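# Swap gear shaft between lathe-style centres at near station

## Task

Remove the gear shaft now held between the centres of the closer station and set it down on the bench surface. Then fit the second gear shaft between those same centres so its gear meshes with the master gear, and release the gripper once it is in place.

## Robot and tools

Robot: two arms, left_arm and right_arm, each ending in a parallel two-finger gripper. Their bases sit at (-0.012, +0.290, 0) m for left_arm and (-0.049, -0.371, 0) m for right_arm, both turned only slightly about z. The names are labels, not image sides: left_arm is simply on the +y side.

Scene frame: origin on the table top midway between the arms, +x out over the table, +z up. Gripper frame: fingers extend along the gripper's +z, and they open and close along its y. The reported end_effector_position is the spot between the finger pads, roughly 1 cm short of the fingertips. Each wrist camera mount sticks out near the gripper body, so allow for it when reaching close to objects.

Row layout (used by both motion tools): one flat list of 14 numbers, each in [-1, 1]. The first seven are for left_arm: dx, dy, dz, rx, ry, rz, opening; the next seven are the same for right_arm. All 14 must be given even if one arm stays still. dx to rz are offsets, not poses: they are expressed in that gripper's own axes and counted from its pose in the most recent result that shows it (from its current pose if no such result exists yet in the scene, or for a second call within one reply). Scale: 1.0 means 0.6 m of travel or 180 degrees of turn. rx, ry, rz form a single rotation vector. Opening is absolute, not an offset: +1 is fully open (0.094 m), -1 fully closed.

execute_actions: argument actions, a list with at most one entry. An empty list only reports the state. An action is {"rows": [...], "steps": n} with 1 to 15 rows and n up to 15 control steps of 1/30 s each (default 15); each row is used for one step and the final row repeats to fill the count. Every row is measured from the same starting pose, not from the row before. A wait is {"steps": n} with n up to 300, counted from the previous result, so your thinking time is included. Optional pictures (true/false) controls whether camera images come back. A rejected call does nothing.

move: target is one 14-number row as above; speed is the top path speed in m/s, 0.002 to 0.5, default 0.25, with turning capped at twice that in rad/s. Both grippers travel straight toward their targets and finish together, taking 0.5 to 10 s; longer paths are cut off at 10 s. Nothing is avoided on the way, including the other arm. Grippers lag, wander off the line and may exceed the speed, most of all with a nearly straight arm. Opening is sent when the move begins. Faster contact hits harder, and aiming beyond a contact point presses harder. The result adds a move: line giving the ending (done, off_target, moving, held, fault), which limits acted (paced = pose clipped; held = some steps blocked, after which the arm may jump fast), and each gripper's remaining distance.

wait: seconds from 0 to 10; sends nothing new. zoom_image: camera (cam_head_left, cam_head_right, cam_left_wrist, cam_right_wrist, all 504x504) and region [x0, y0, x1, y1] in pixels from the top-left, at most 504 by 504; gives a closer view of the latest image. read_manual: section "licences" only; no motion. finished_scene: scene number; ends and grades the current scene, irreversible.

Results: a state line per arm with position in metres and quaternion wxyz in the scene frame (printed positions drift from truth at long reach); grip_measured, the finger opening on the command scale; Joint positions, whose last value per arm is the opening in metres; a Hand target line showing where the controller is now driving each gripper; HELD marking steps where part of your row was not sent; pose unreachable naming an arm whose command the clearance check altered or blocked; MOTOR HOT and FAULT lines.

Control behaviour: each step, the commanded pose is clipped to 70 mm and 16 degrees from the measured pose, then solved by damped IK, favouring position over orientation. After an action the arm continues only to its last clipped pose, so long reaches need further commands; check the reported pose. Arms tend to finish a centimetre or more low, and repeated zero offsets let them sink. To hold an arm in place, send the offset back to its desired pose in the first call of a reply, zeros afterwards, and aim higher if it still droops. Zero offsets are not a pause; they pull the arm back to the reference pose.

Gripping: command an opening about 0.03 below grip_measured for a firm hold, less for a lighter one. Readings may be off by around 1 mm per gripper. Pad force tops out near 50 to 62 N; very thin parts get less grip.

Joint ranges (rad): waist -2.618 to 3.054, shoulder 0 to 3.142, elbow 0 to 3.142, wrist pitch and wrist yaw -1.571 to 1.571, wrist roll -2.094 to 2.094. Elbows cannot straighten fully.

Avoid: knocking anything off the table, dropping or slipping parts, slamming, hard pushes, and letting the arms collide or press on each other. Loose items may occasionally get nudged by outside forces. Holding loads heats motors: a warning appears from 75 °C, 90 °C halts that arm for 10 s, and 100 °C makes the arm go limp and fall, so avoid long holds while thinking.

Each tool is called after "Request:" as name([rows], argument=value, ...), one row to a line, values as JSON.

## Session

Request:
execute_actions(actions=[])

Scene clock: 0.00 s of 6800.00 s.
left_arm: end_effector_position=(+0.6243, +0.3443, +0.2850) grip_measured=+1.000 end_effector_quat_wxyz=(+0.603, -0.222, +0.674, -0.364) | right_arm: end_effector_position=(+0.0641, +0.0326, +0.1662) grip_measured=+1.000 end_effector_quat_wxyz=(+0.683, -0.667, +0.122, +0.271)
Joint positions: left_arm=[ 0.212  2.111  1.639  0.464  0.425 -0.858  0.094] | right_arm=[ 0.832  1.857  0.492  1.476 -0.771 -0.934  0.094]
Joint velocities: left_arm=[ 0.017 -0.012  0.002 -0.095  0.022  0.022  0.   ] | right_arm=[ 0.007  0.012 -0.022  0.022 -0.007 -0.007  0.   ]
Motor temperatures (°C, as the motors report them): left_arm=[26 47 37 49 25 28] | right_arm=[27 40 33 33 27 27]
Hand target (left_arm): +0.624, +0.344, +0.286; +0.603, -0.220, +0.676, -0.362
Hand target (right_arm): +0.065, +0.033, +0.168; +0.683, -0.667, +0.124, +0.272

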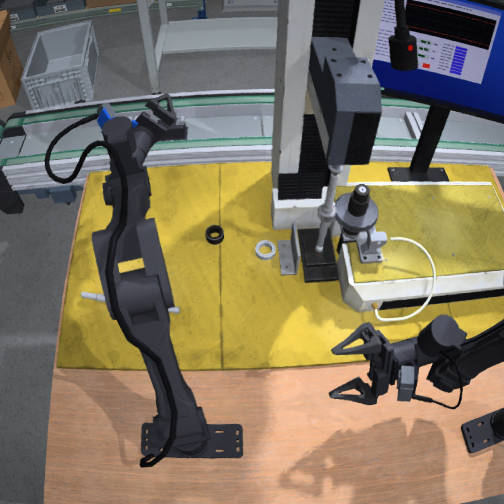

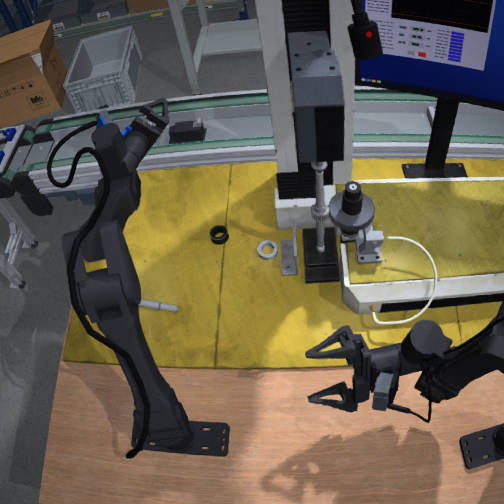

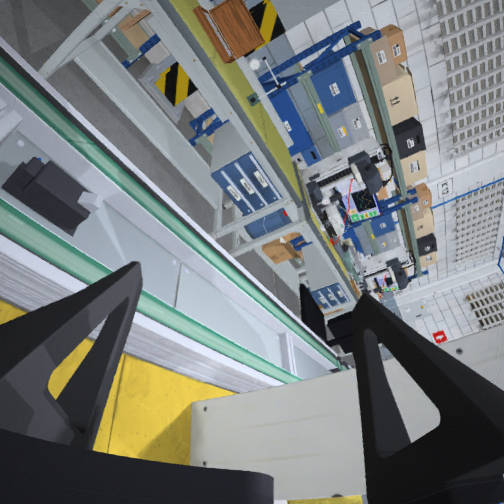

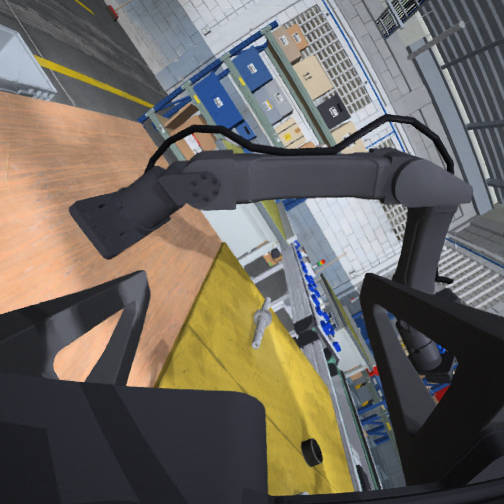

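Request:
move(target=[0,0,-0.2,0,0,0,-0.2,0.066,-0.326,-0.423,0.208,0.083,0.24,-0.3])

Request:
move(target=[0.507,-0.335,-0.165,0.093,0.028,0.268,-0.2,-0.02,0,0,0,0,0,-0.3])

Scene clock: 18.33 s of 6800.00 s.
left_arm: end_effector_position=(+0.5128, +0.3710, +0.2840) grip_measured=-0.198 end_effector_quat_wxyz=(+0.598, -0.227, +0.677, -0.365) | right_arm: end_effector_position=(+0.2490, -0.1999, +0.2752) grip_measured=-0.297 end_effector_quat_wxyz=(+0.680, -0.358, +0.528, +0.362)
Joint positions: left_arm=[ 0.342  1.742  1.137  0.583  0.554 -0.859  0.038] | right_arm=[-0.091  1.312  0.408  1.249 -0.988  0.184  0.033]
Joint velocities: left_arm=[-0.012 -0.007 -0.012 -0.022  0.037 -0.007 -0.002] | right_arm=[ 0.002 -0.022  0.017 -0.066 -0.007  0.051  0.   ]
Motor temperatures (°C, as the motors report them): left_arm=[26 61 40 53 25 28] | right_arm=[27 42 34 35 27 27]
Hand target (left_arm): +0.508, +0.372, +0.287; +0.603, -0.221, +0.675, -0.364
Hand target (right_arm): +0.251, -0.202, +0.289; +0.687, -0.360, +0.520, +0.357
Off the commanded pose (left_arm): 0.006 m, 1 deg.
Off the commanded pose (right_arm): 0.015 m, 2 deg.
After step 90, 12.57 s passed at rest.
move: off_target (right_arm)

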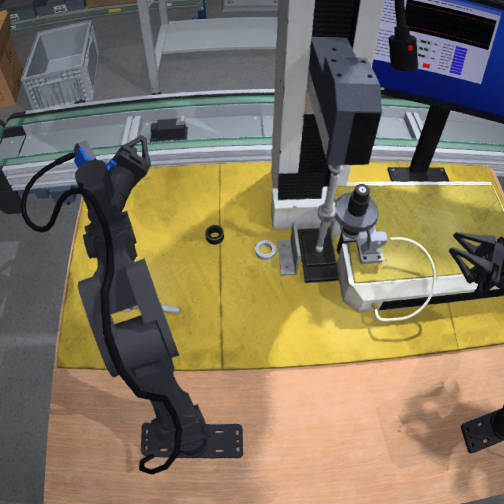

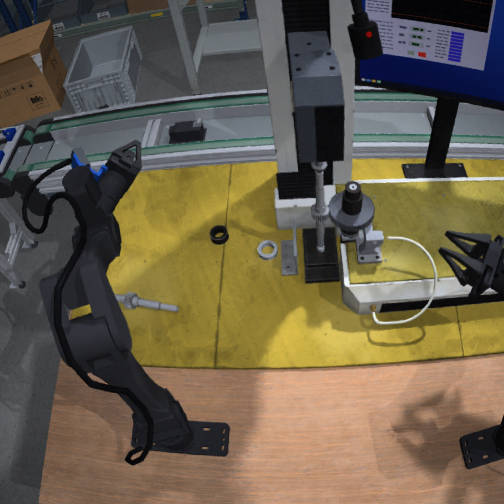

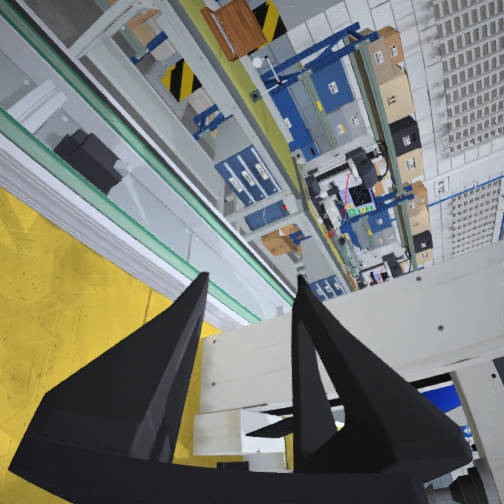

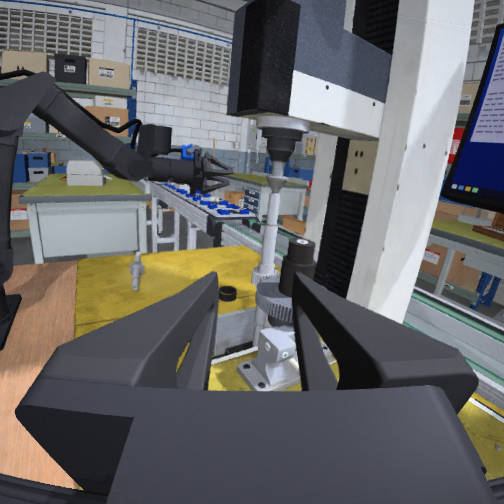

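Scene clock: 20.80 s of 6800.00 s.
left_arm: end_effector_position=(+0.3317, +0.0436, +0.2537) grip_measured=-0.198 end_effector_quat_wxyz=(+0.695, +0.162, +0.671, -0.203) | right_arm: end_effector_position=(+0.2464, -0.2000, +0.2764) grip_measured=-0.297 end_effector_quat_wxyz=(+0.674, -0.356, +0.534, +0.365)
Joint positions: left_arm=[-0.687  1.35   0.548  0.851 -0.178 -0.038  0.038] | right_arm=[-0.091  1.279  0.408  1.196 -0.99   0.184  0.033]
Joint velocities: left_arm=[-0.022  0.022  0.002  0.007 -0.051  0.051  0.   ] | right_arm=[ 0.002 -0.027 -0.002 -0.066  0.022 -0.066 -0.001]
Motor temperatures (°C, as the motors report them): left_arm=[26 60 40 53 25 28] | right_arm=[27 41 34 35 27 27]
Hand target (left_arm): +0.332, +0.042, +0.244; +0.690, +0.166, +0.677, -0.196
Hand target (right_arm): +0.247, -0.201, +0.287; +0.680, -0.358, +0.528, +0.362
Off the commanded pose (left_arm): 0.011 m, 2 deg.
Off the commanded pose (right_arm): 0.011 m, 1 deg.
move: off_target (left_arm, right_arm)

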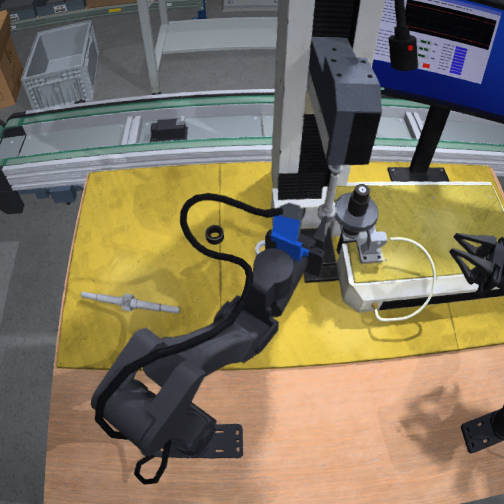

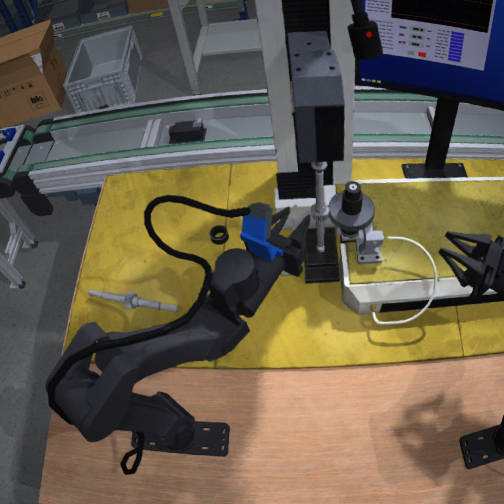

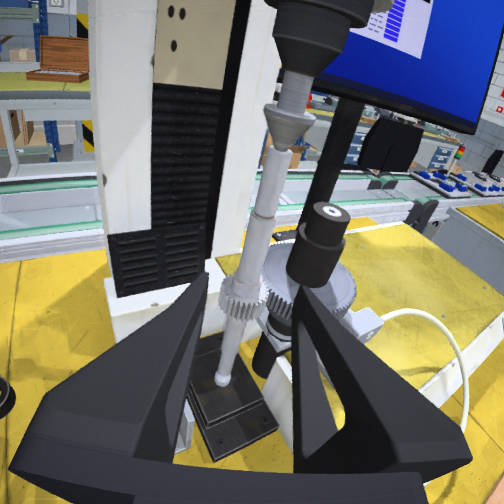

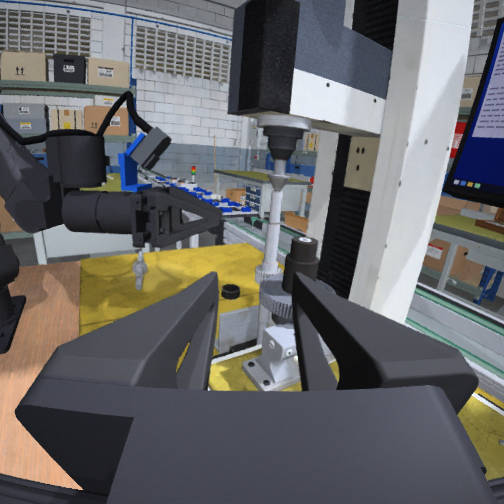

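Request:
move(target=[0.035,0,0.14,0,0,0.008,-0.2,0.015,-0.06,0.268,0,-0.01,0,-0.3], speed=0.12)

Scene clock: 31.87 s of 6800.00 s.
left_arm: end_effector_position=(+0.3987, +0.0010, +0.2285) grip_measured=-0.198 end_effector_quat_wxyz=(+0.690, +0.172, +0.676, -0.193) | right_arm: end_effector_position=(+0.3502, -0.0811, +0.2901) grip_measured=-0.297 end_effector_quat_wxyz=(+0.677, -0.349, +0.528, +0.374)
Joint positions: left_arm=[-0.655  1.715  0.797  0.946 -0.146 -0.02   0.038] | right_arm=[ 0.237  1.757  0.923  1.09  -0.674  0.083  0.033]
Joint velocities: left_arm=[-0.002  0.022  0.007  0.007 -0.051 -0.007 -0.001] | right_arm=[ 0.007  0.007 -0.007 -0.066  0.022 -0.022  0.   ]
Motor temperatures (°C, as the motors report them): left_arm=[26 54 40 54 25 28] | right_arm=[27 41 36 35 27 27]
Hand target (left_arm): +0.404, +0.000, +0.236; +0.697, +0.171, +0.669, -0.194
Hand target (right_arm): +0.354, -0.077, +0.298; +0.683, -0.350, +0.523, +0.371
Off the commanded pose (left_arm): 0.010 m, 1 deg.
Off the commanded pose (right_arm): 0.011 m, 1 deg.
After step 90, 6.27 s passed at rest.
move: off_target (right_arm)

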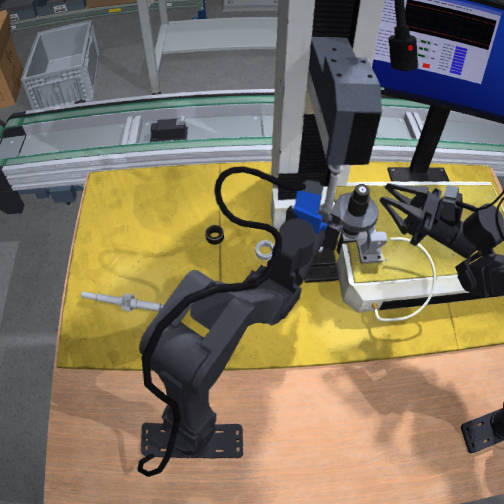

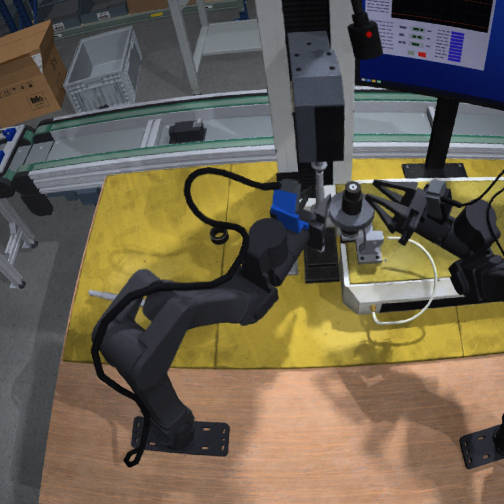

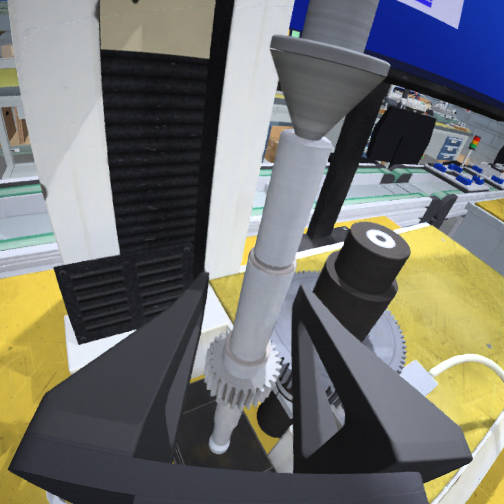

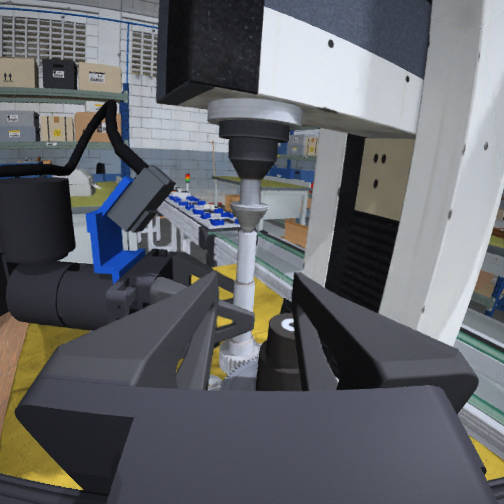

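Request:
move(target=[-0.015,-0.006,0.025,0,0,0,-0.2,0.005,0.003,0.17,0,0,0,-0.3], speed=0.06)

Request:
move(target=[-0.01,0,0,0,0,0,-0.75,-0.01,0,0,0,0,0,-0.3])

Scene clock: 39.43 s of 6800.00 s.
left_arm: end_effector_position=(+0.4065, -0.0053, +0.2411) grip_measured=-0.198 end_effector_quat_wxyz=(+0.697, +0.169, +0.669, -0.196) | right_arm: end_effector_position=(+0.3941, +0.0030, +0.2987) grip_measured=-0.297 end_effector_quat_wxyz=(+0.673, -0.348, +0.533, +0.377)
Joint positions: left_arm=[-0.655  1.729  0.853  0.924 -0.145 -0.02   0.038] | right_arm=[ 0.38   1.991  1.299  0.914 -0.536  0.048  0.033]
Joint velocities: left_arm=[-0.002 -0.007  0.002 -0.081 -0.007 -0.022 -0.003] | right_arm=[ 0.002 -0.007  0.012  0.007  0.022 -0.022  0.   ]
Motor temperatures (°C, as the motors report them): left_arm=[26 54 41 54 25 28] | right_arm=[27 42 37 35 27 27]
Hand target (left_arm): +0.410, -0.009, +0.238; +0.690, +0.172, +0.676, -0.193
Hand target (right_arm): +0.395, +0.008, +0.307; +0.678, -0.349, +0.528, +0.374
Off the commanded pose (left_arm): 0.006 m, 1 deg.
Off the commanded pose (right_arm): 0.010 m, 1 deg.
After step 90, 2.47 s passed at rest.
move: done

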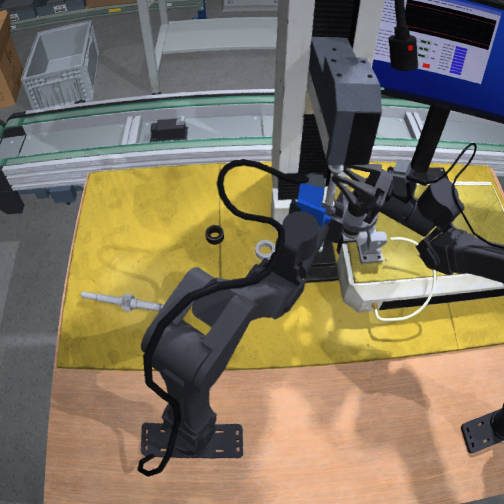

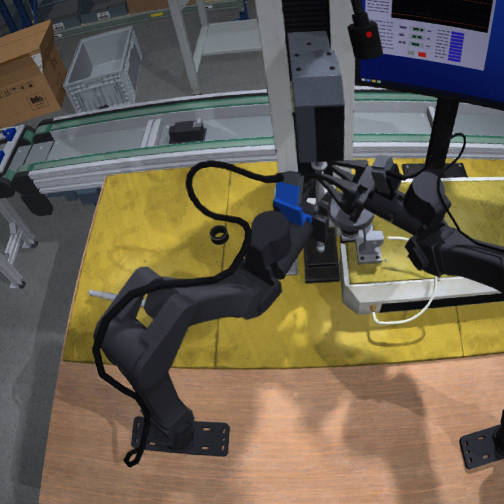

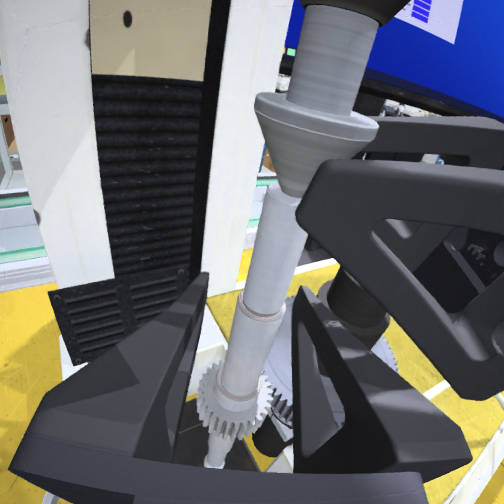

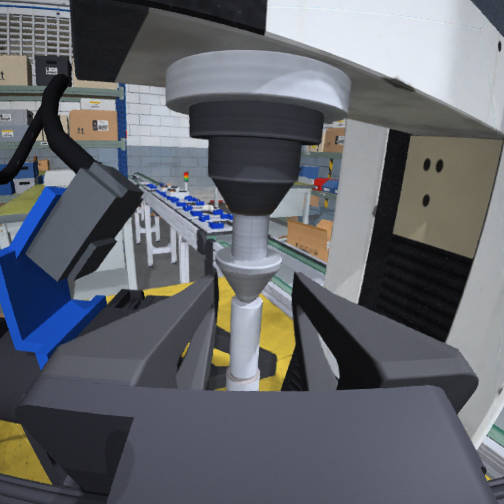

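Scene clock: 40.13 s of 6800.00 s.
left_arm: end_effector_position=(+0.4058, -0.0064, +0.2411) grip_measured=-0.674 end_effector_quat_wxyz=(+0.696, +0.173, +0.668, -0.197) | right_arm: end_effector_position=(+0.3941, +0.0030, +0.2984) grip_measured=-0.297 end_effector_quat_wxyz=(+0.672, -0.348, +0.534, +0.377)
Joint positions: left_arm=[-0.655  1.729  0.853  0.924 -0.14  -0.016  0.015] | right_arm=[ 0.38   1.991  1.299  0.913 -0.536  0.048  0.033]
Joint velocities: left_arm=[ 0.007 -0.007 -0.002  0.022 -0.037 -0.081 -0.   ] | right_arm=[-0.007 -0.012 -0.012  0.007  0.066  0.051 -0.   ]
Motor temperatures (°C, as the motors report them): left_arm=[26 54 41 54 25 28] | right_arm=[27 42 37 35 27 27]
Hand target (left_arm): +0.406, -0.005, +0.247; +0.697, +0.169, +0.669, -0.196
Hand target (right_arm): +0.393, +0.002, +0.305; +0.673, -0.348, +0.533, +0.377
Off the commanded pose (left_arm): 0.006 m, 0 deg.
Off the commanded pose (right_arm): 0.006 m, 0 deg.
move: done

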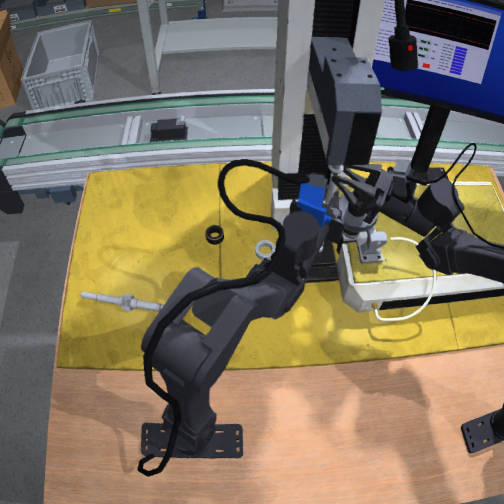

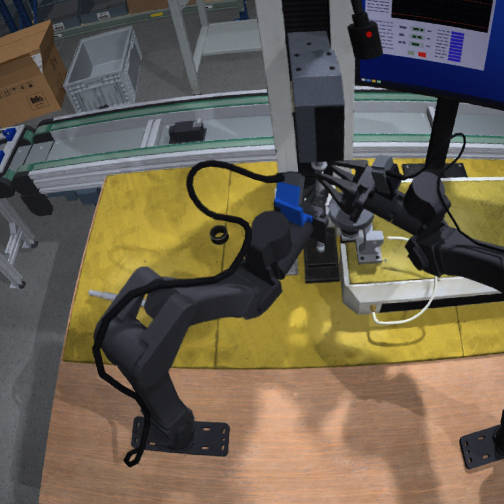

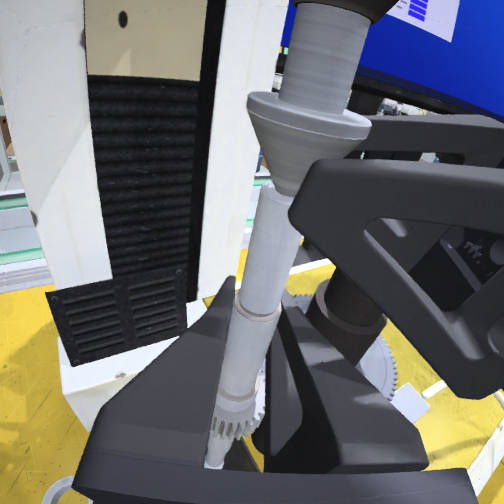

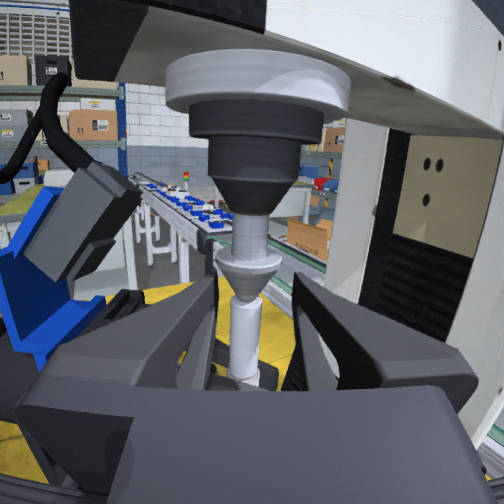

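Request:
move(target=[-0.01,0,0,0,0,0,-0.75,0.02,0.007,0.055,0,-0.03,0,-0.35], speed=0.04)

Request:
move(target=[-0.01,0,0,0,0,0,-0.75,0.01,0,0.01,0,-0.09,0,-0.55], speed=0.05)

Scene clock: 47.20 s of 6800.00 s.
left_arm: end_effector_position=(+0.4057, -0.0066, +0.2411) grip_measured=-0.674 end_effector_quat_wxyz=(+0.696, +0.173, +0.668, -0.197) | right_arm: end_effector_position=(+0.4028, +0.0226, +0.3037) grip_measured=-0.348 end_effector_quat_wxyz=(+0.712, -0.333, +0.483, +0.385)
Joint positions: left_arm=[-0.655  1.729  0.853  0.924 -0.139 -0.015  0.015] | right_arm=[ 0.411  2.125  1.391  1.097 -0.5    0.072  0.031]
Joint velocities: left_arm=[-0.012 -0.022  0.002  0.095  0.037  0.051 -0.001] | right_arm=[-0.017  0.002 -0.012  0.051 -0.037  0.066  0.   ]
Motor temperatures (°C, as the motors report them): left_arm=[26 55 41 54 25 28] | right_arm=[27 44 37 35 27 27]
Hand target (left_arm): +0.406, -0.006, +0.247; +0.697, +0.172, +0.668, -0.197
Hand target (right_arm): +0.406, +0.034, +0.292; +0.697, -0.329, +0.502, +0.392
Off the commanded pose (left_arm): 0.006 m, 0 deg.
Off the commanded pose (right_arm): 0.018 m, 3 deg.
After step 90, 2.63 s passed at rest.
move: off_target (right_arm)

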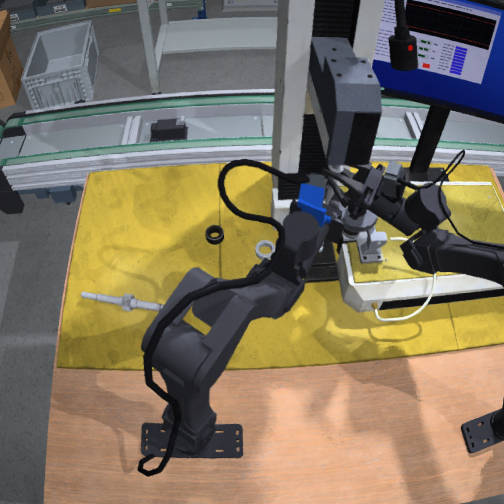

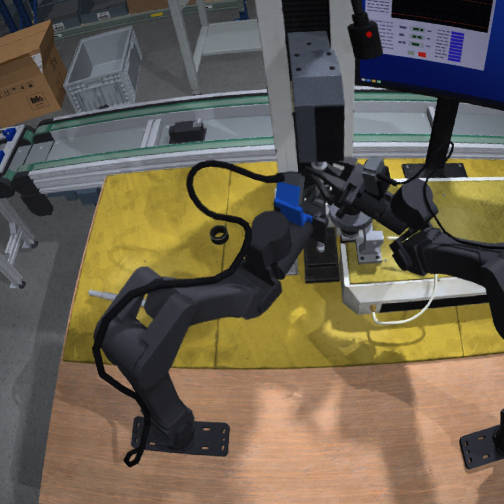

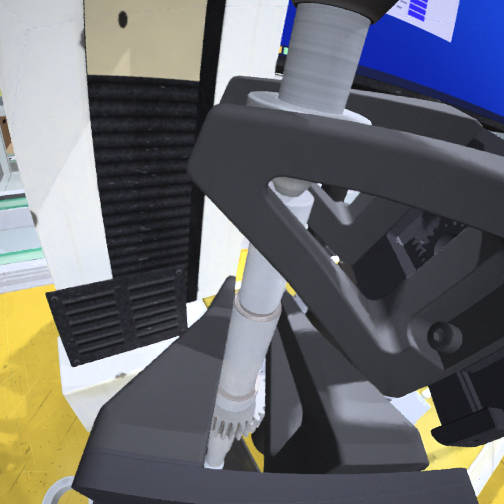

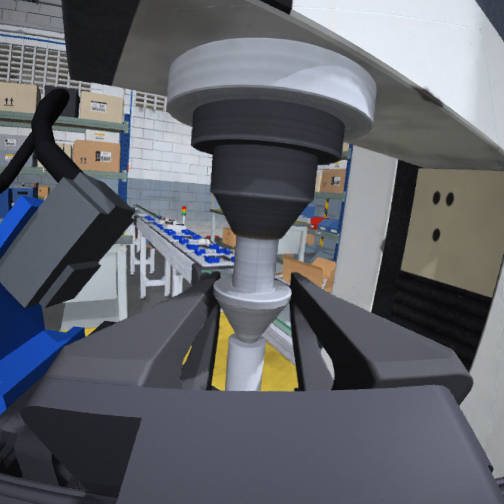

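Scene clock: 50.27 s of 6800.00 s.
left_arm: end_effector_position=(+0.4097, -0.0000, +0.2411) grip_measured=-0.674 end_effector_quat_wxyz=(+0.696, +0.150, +0.674, -0.197) | right_arm: end_effector_position=(+0.4018, +0.0237, +0.3237) grip_measured=-0.462 end_effector_quat_wxyz=(+0.781, -0.277, +0.376, +0.416)
Joint positions: left_arm=[-0.65   1.729  0.853  0.924 -0.167 -0.049  0.015] | right_arm=[ 0.431  2.314  1.517  1.468 -0.433  0.175  0.025]
Joint velocities: left_arm=[ 0.007  0.002  0.002  0.066 -0.066  0.022  0.   ] | right_arm=[-0.012 -0.017 -0.002 -0.066  0.022 -0.066  0.001]
Motor temperatures (°C, as the motors report them): left_arm=[26 56 41 54 25 28] | right_arm=[27 44 37 36 27 27]
Hand target (left_arm): +0.405, -0.006, +0.247; +0.697, +0.172, +0.668, -0.197
Hand target (right_arm): +0.406, +0.029, +0.299; +0.774, -0.275, +0.380, +0.426
Off the commanded pose (left_arm): 0.010 m, 3 deg.
Off the commanded pose (right_arm): 0.025 m, 2 deg.
move: off_target (left_arm, right_arm)

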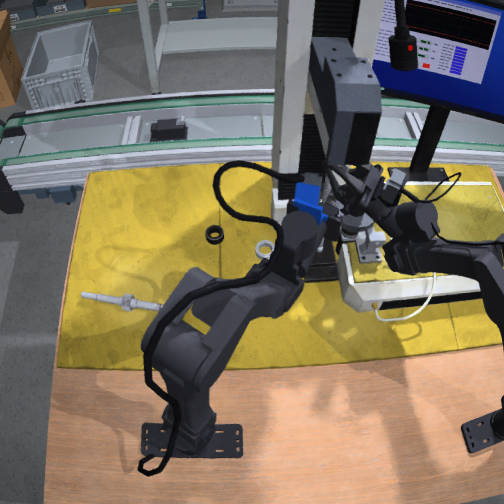

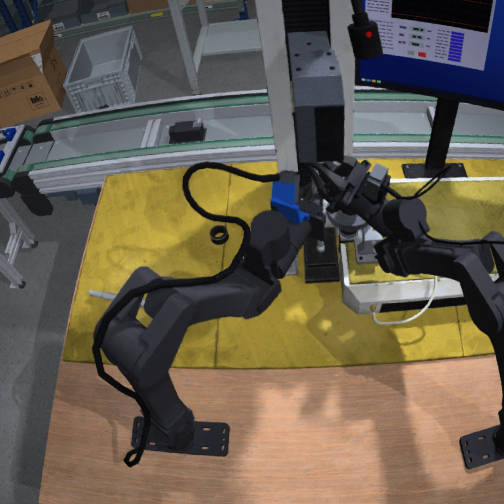

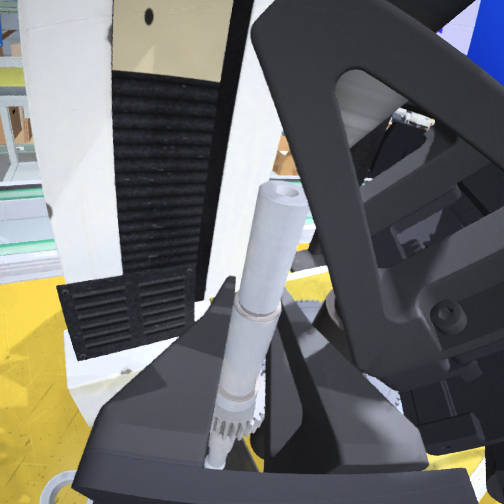

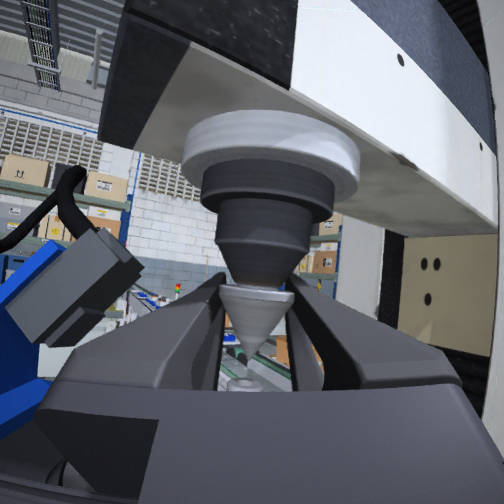

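Request:
move(target=[-0.02,0.065,-0.015,0,-0.01,-0.065,-0.75,0.02,0,0,0,0,0,-0.5], speed=0.04)

Request:
move(target=[-0.2,0,-0.03,0,-0.046,0,-0.75,0.02,0,0,0,0,0,-0.5], speed=0.06)

Scene clock: 59.17 s of 6800.00 s.
left_arm: end_effector_position=(+0.4240, +0.0332, +0.2370) grip_measured=-0.674 end_effector_quat_wxyz=(+0.670, +0.079, +0.689, -0.265) | right_arm: end_effector_position=(+0.4017, +0.0237, +0.3246) grip_measured=-0.462 end_effector_quat_wxyz=(+0.780, -0.278, +0.376, +0.415)
Joint positions: left_arm=[-0.546  1.71   0.82   0.928 -0.068 -0.26   0.015] | right_arm=[ 0.431  2.312  1.517  1.465 -0.434  0.174  0.025]
Joint velocities: left_arm=[ 0.002  0.007  0.002  0.022 -0.051 -0.007 -0.001] | right_arm=[ 0.022 -0.022 -0.002 -0.051  0.007  0.066  0.001]
Motor temperatures (°C, as the motors report them): left_arm=[26 57 41 53 25 28] | right_arm=[27 44 37 36 27 27]
Hand target (left_arm): +0.421, +0.039, +0.251; +0.683, +0.079, +0.675, -0.269
Hand target (right_arm): +0.406, +0.029, +0.314; +0.780, -0.278, +0.376, +0.415
Off the commanded pose (left_arm): 0.015 m, 2 deg.
Off the commanded pose (right_arm): 0.013 m, 0 deg.
After step 90, 3.10 s passed at rest.
move: off_target (left_arm, right_arm)

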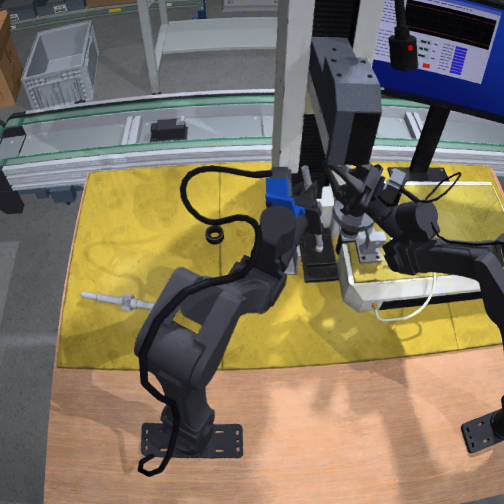

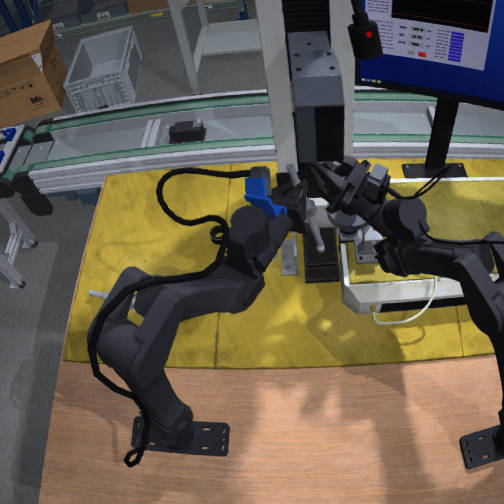

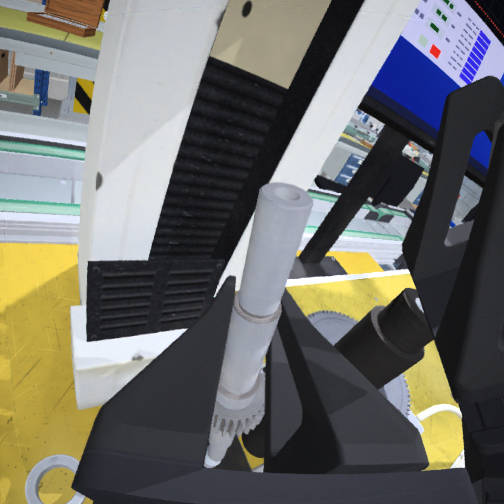

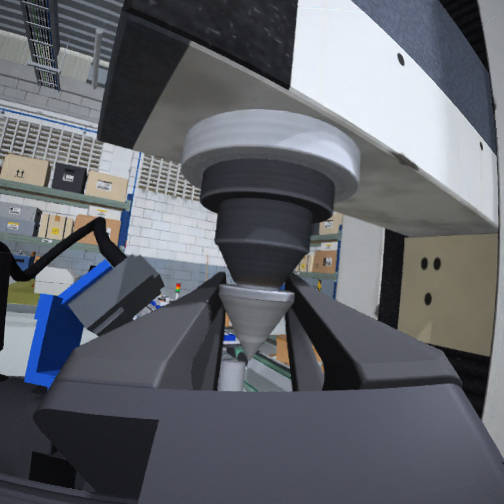

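Scene clock: 61.53 s of 6800.00 s.
left_arm: end_effector_position=(+0.4204, +0.0663, +0.2917) grip_measured=-0.674 end_effector_quat_wxyz=(+0.668, +0.068, +0.698, -0.248) | right_arm: end_effector_position=(+0.4017, +0.0237, +0.3249) grip_measured=-0.462 end_effector_quat_wxyz=(+0.780, -0.278, +0.376, +0.415)
Joint positions: left_arm=[-0.483  1.51   0.886  0.64  -0.042 -0.258  0.015] | right_arm=[ 0.431  2.311  1.517  1.464 -0.434  0.174  0.025]
Joint velocities: left_arm=[-0.002 -0.012 -0.017 -0.037 -0.007 -0.051 -0.   ] | right_arm=[-0.007 -0.002  0.007 -0.007 -0.066  0.022 -0.001]
Motor temperatures (°C, as the motors report them): left_arm=[26 57 42 54 25 28] | right_arm=[27 44 37 36 27 27]
Hand target (left_arm): +0.415, +0.072, +0.351; +0.718, +0.060, +0.639, -0.270
Hand target (right_arm): +0.406, +0.029, +0.315; +0.780, -0.278, +0.376, +0.415
Off the commanded pose (left_arm): 0.061 m, 9 deg.
Off the commanded pose (right_arm): 0.012 m, 0 deg.
move: off_target (left_arm, right_arm)

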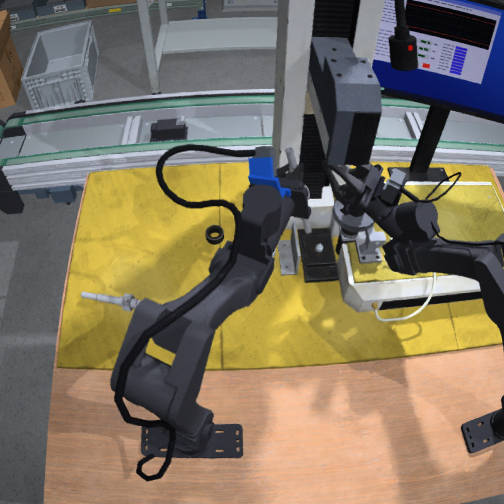

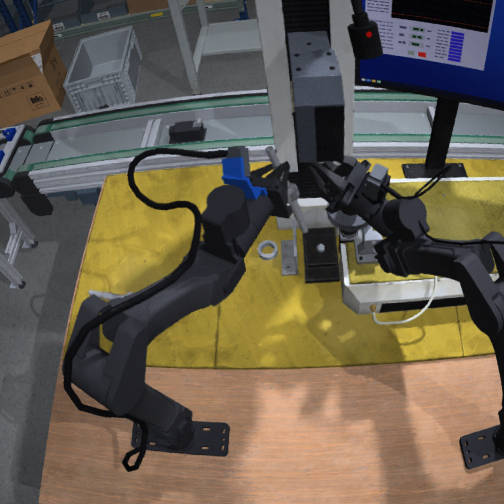

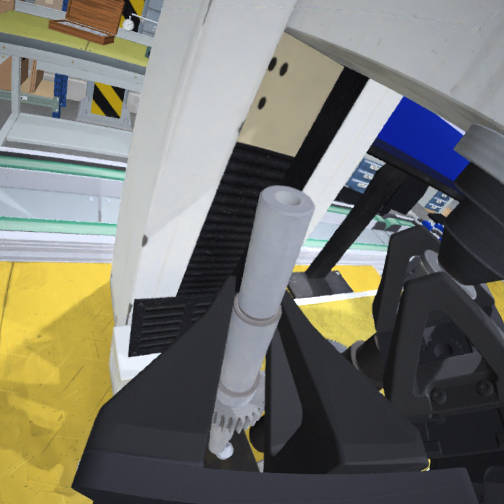

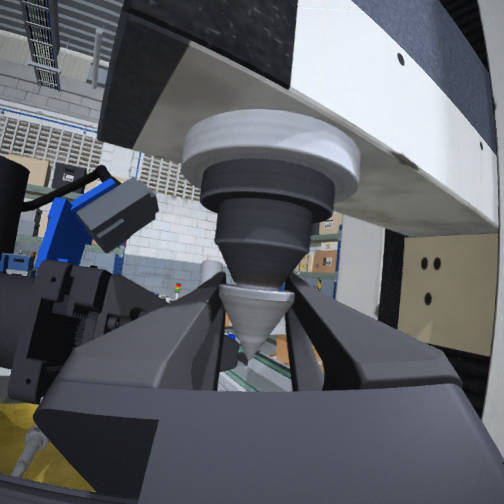

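Request:
move(target=[-0.16,0.12,-0.15,0,-0.046,0,-0.75,0.02,0,0,0,0,0,-0.5], speed=0.08)

Request:
move(target=[0,0.3,0.1,0,0.5,0,-0.75,0.02,0,0,0,0,0,-0.5], speed=0.12)

Scene clock: 74.17 s of 6800.00 s.
left_arm: end_effector_position=(+0.3895, +0.1874, +0.3284) grip_measured=-0.674 end_effector_quat_wxyz=(+0.677, +0.045, +0.693, -0.245) | right_arm: end_effector_position=(+0.4017, +0.0237, +0.3249) grip_measured=-0.462 end_effector_quat_wxyz=(+0.780, -0.278, +0.376, +0.415)
Joint positions: left_arm=[-0.122  1.187  0.772  0.451  0.278 -0.292  0.015] | right_arm=[ 0.431  2.311  1.517  1.464 -0.434  0.174  0.025]
Joint velocities: left_arm=[ 0.012  0.002 -0.002  0.022  0.037  0.007  0.001] | right_arm=[-0.007 -0.007  0.012  0.051 -0.007  0.022 -0.001]
Motor temperatures (°C, as the motors report them): left_arm=[26 58 45 59 25 28] | right_arm=[27 45 37 35 27 27]
Hand target (left_arm): +0.379, +0.190, +0.366; +0.716, +0.053, +0.649, -0.251
Hand target (right_arm): +0.406, +0.029, +0.315; +0.780, -0.278, +0.376, +0.415
Off the commanded pose (left_arm): 0.038 m, 7 deg.
Off the commanded pose (right_arm): 0.012 m, 0 deg.
After step 90, 7.27 s passed at rest.
move: off_target (left_arm, right_arm)

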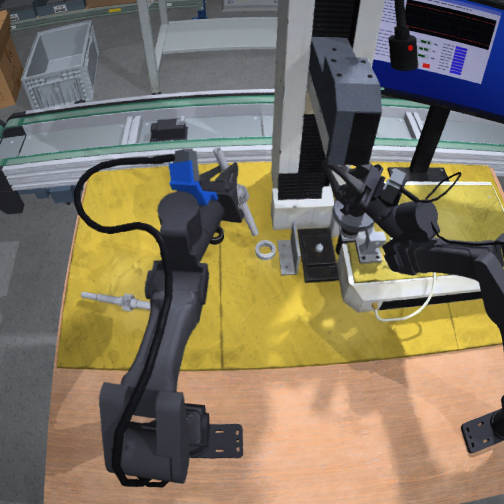

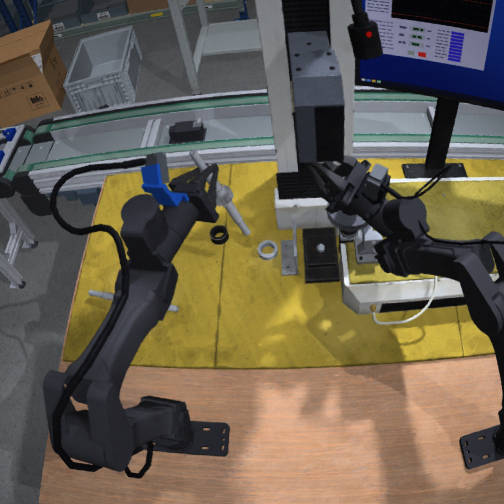

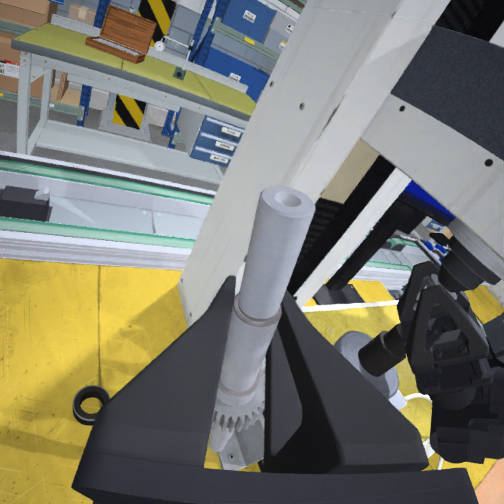

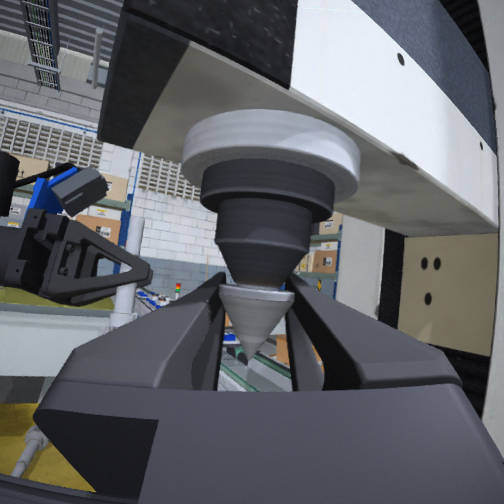

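Scene clock: 81.13 s of 6800.00 s.
left_arm: end_effector_position=(+0.5082, +0.3189, +0.2558) grip_measured=-0.674 end_effector_quat_wxyz=(+0.277, +0.126, +0.949, -0.084) | right_arm: end_effector_position=(+0.4017, +0.0237, +0.3249) grip_measured=-0.462 end_effector_quat_wxyz=(+0.780, -0.278, +0.376, +0.415)
Joint positions: left_arm=[ 0.171  2.369  2.83  -1.527  0.311  0.343  0.015] | right_arm=[ 0.431  2.311  1.517  1.464 -0.434  0.174  0.025]
Joint velocities: left_arm=[-0.002 -0.002 -0.002  0.007  0.007 -0.007  0.001] | right_arm=[ 0.017 -0.007 -0.002 -0.022  0.007 -0.051 -0.001]
Motor temperatures (°C, as the motors report them): left_arm=[26 60 45 57 25 28] | right_arm=[27 46 37 35 27 27]
Hand target (left_arm): +0.516, +0.321, +0.279; +0.319, +0.133, +0.936, -0.074
Hand target (right_arm): +0.406, +0.029, +0.315; +0.780, -0.278, +0.376, +0.415
Off the commanded pose (left_arm): 0.026 m, 35 deg; orientation clipped at the last step of the last action.
Off the commanded pose (right_arm): 0.012 m, 0 deg.
elbow stopped short (left arm): the move would have taken joint 3 (elbow) straighter than the controller allows; a more bent joint 3 avoids this.
move: off_target (left_arm, right_arm); limits=paced

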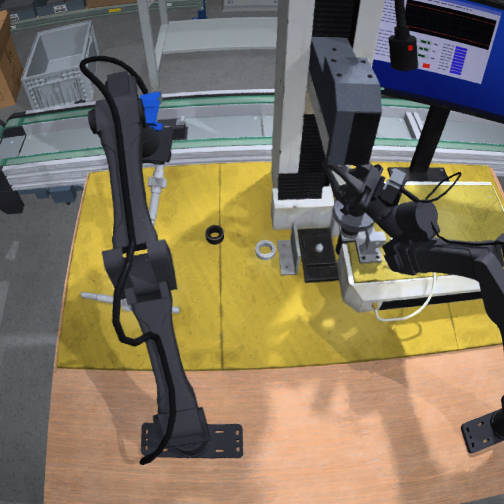

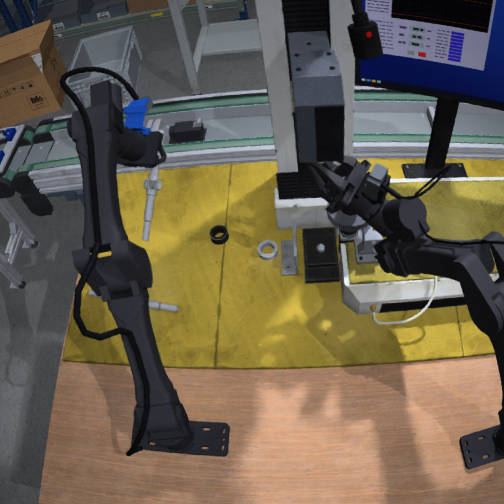

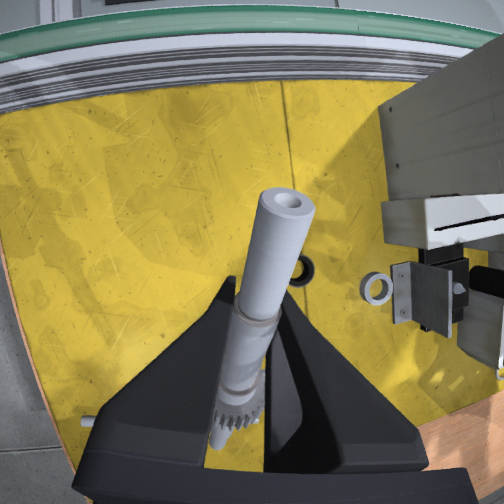

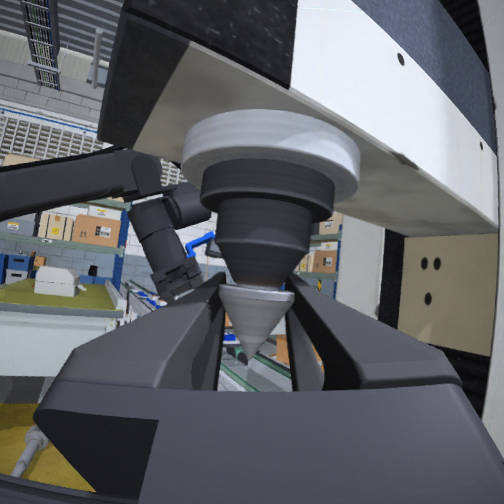

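Request:
move(target=[0.263,0.204,0.1,-0.147,0.137,-0.405,-0.75,0.02,0,0,0,0,0,-0.5], speed=0.12)

Scene clock: 95.33 s of 6800.00 s.
left_arm: end_effector_position=(+0.4523, +0.4531, +0.1020) grip_measured=-0.674 end_effector_quat_wxyz=(+0.042, -0.493, +0.869, -0.000) | right_arm: end_effector_position=(+0.4017, +0.0237, +0.3249) grip_measured=-0.462 end_effector_quat_wxyz=(+0.780, -0.278, +0.376, +0.415)
Joint positions: left_arm=[ 0.343  2.483  2.522 -1.526 -0.015 -0.701  0.015] | right_arm=[ 0.431  2.311  1.517  1.464 -0.434  0.174  0.025]
Joint velocities: left_arm=[ 0.002 -0.002 -0.007  0.022 -0.022  0.037 -0.   ] | right_arm=[ 0.007 -0.002 -0.007  0.007 -0.066 -0.095  0.   ]
Motor temperatures (°C, as the motors report them): left_arm=[26 68 43 53 25 28] | right_arm=[27 46 37 35 27 27]
Hand target (left_arm): +0.445, +0.453, +0.108; +0.034, -0.499, +0.866, -0.001
Hand target (right_arm): +0.406, +0.029, +0.315; +0.780, -0.278, +0.376, +0.415
Off the commanded pose (left_arm): 0.010 m, 5 deg.
Off the commanded pose (right_arm): 0.012 m, 0 deg.
joint sent to its limit (left arm) — the command would take joint 4 (wrist pitch) past its lower limit, so that joint was sent only as far as its limit.
After step 90, 4.90 s passed at rest.
move: off_target (left_arm, right_arm)

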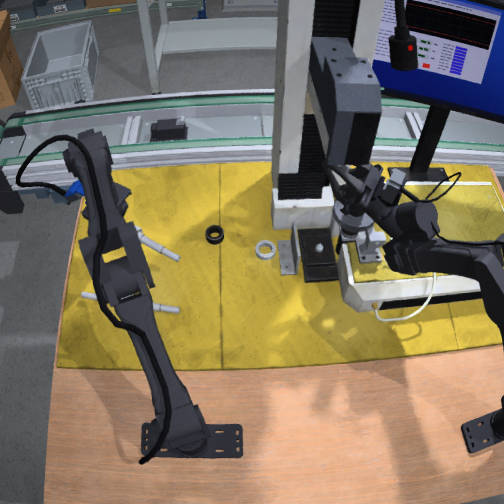

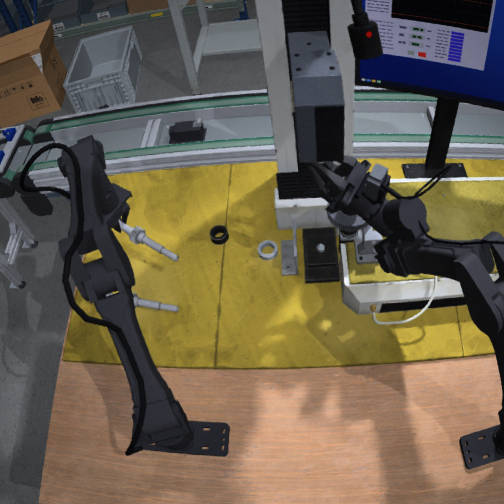

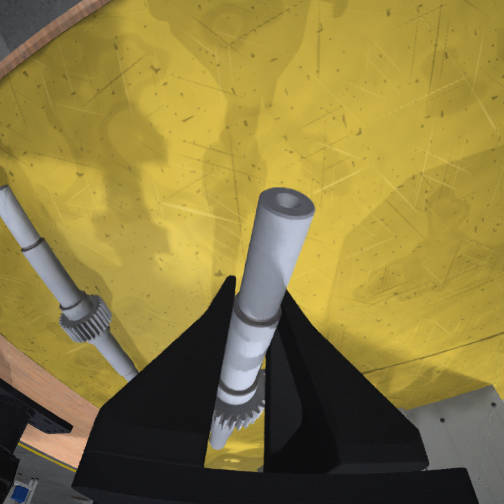

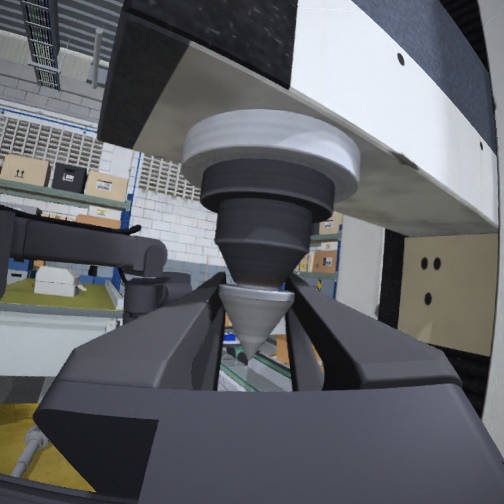

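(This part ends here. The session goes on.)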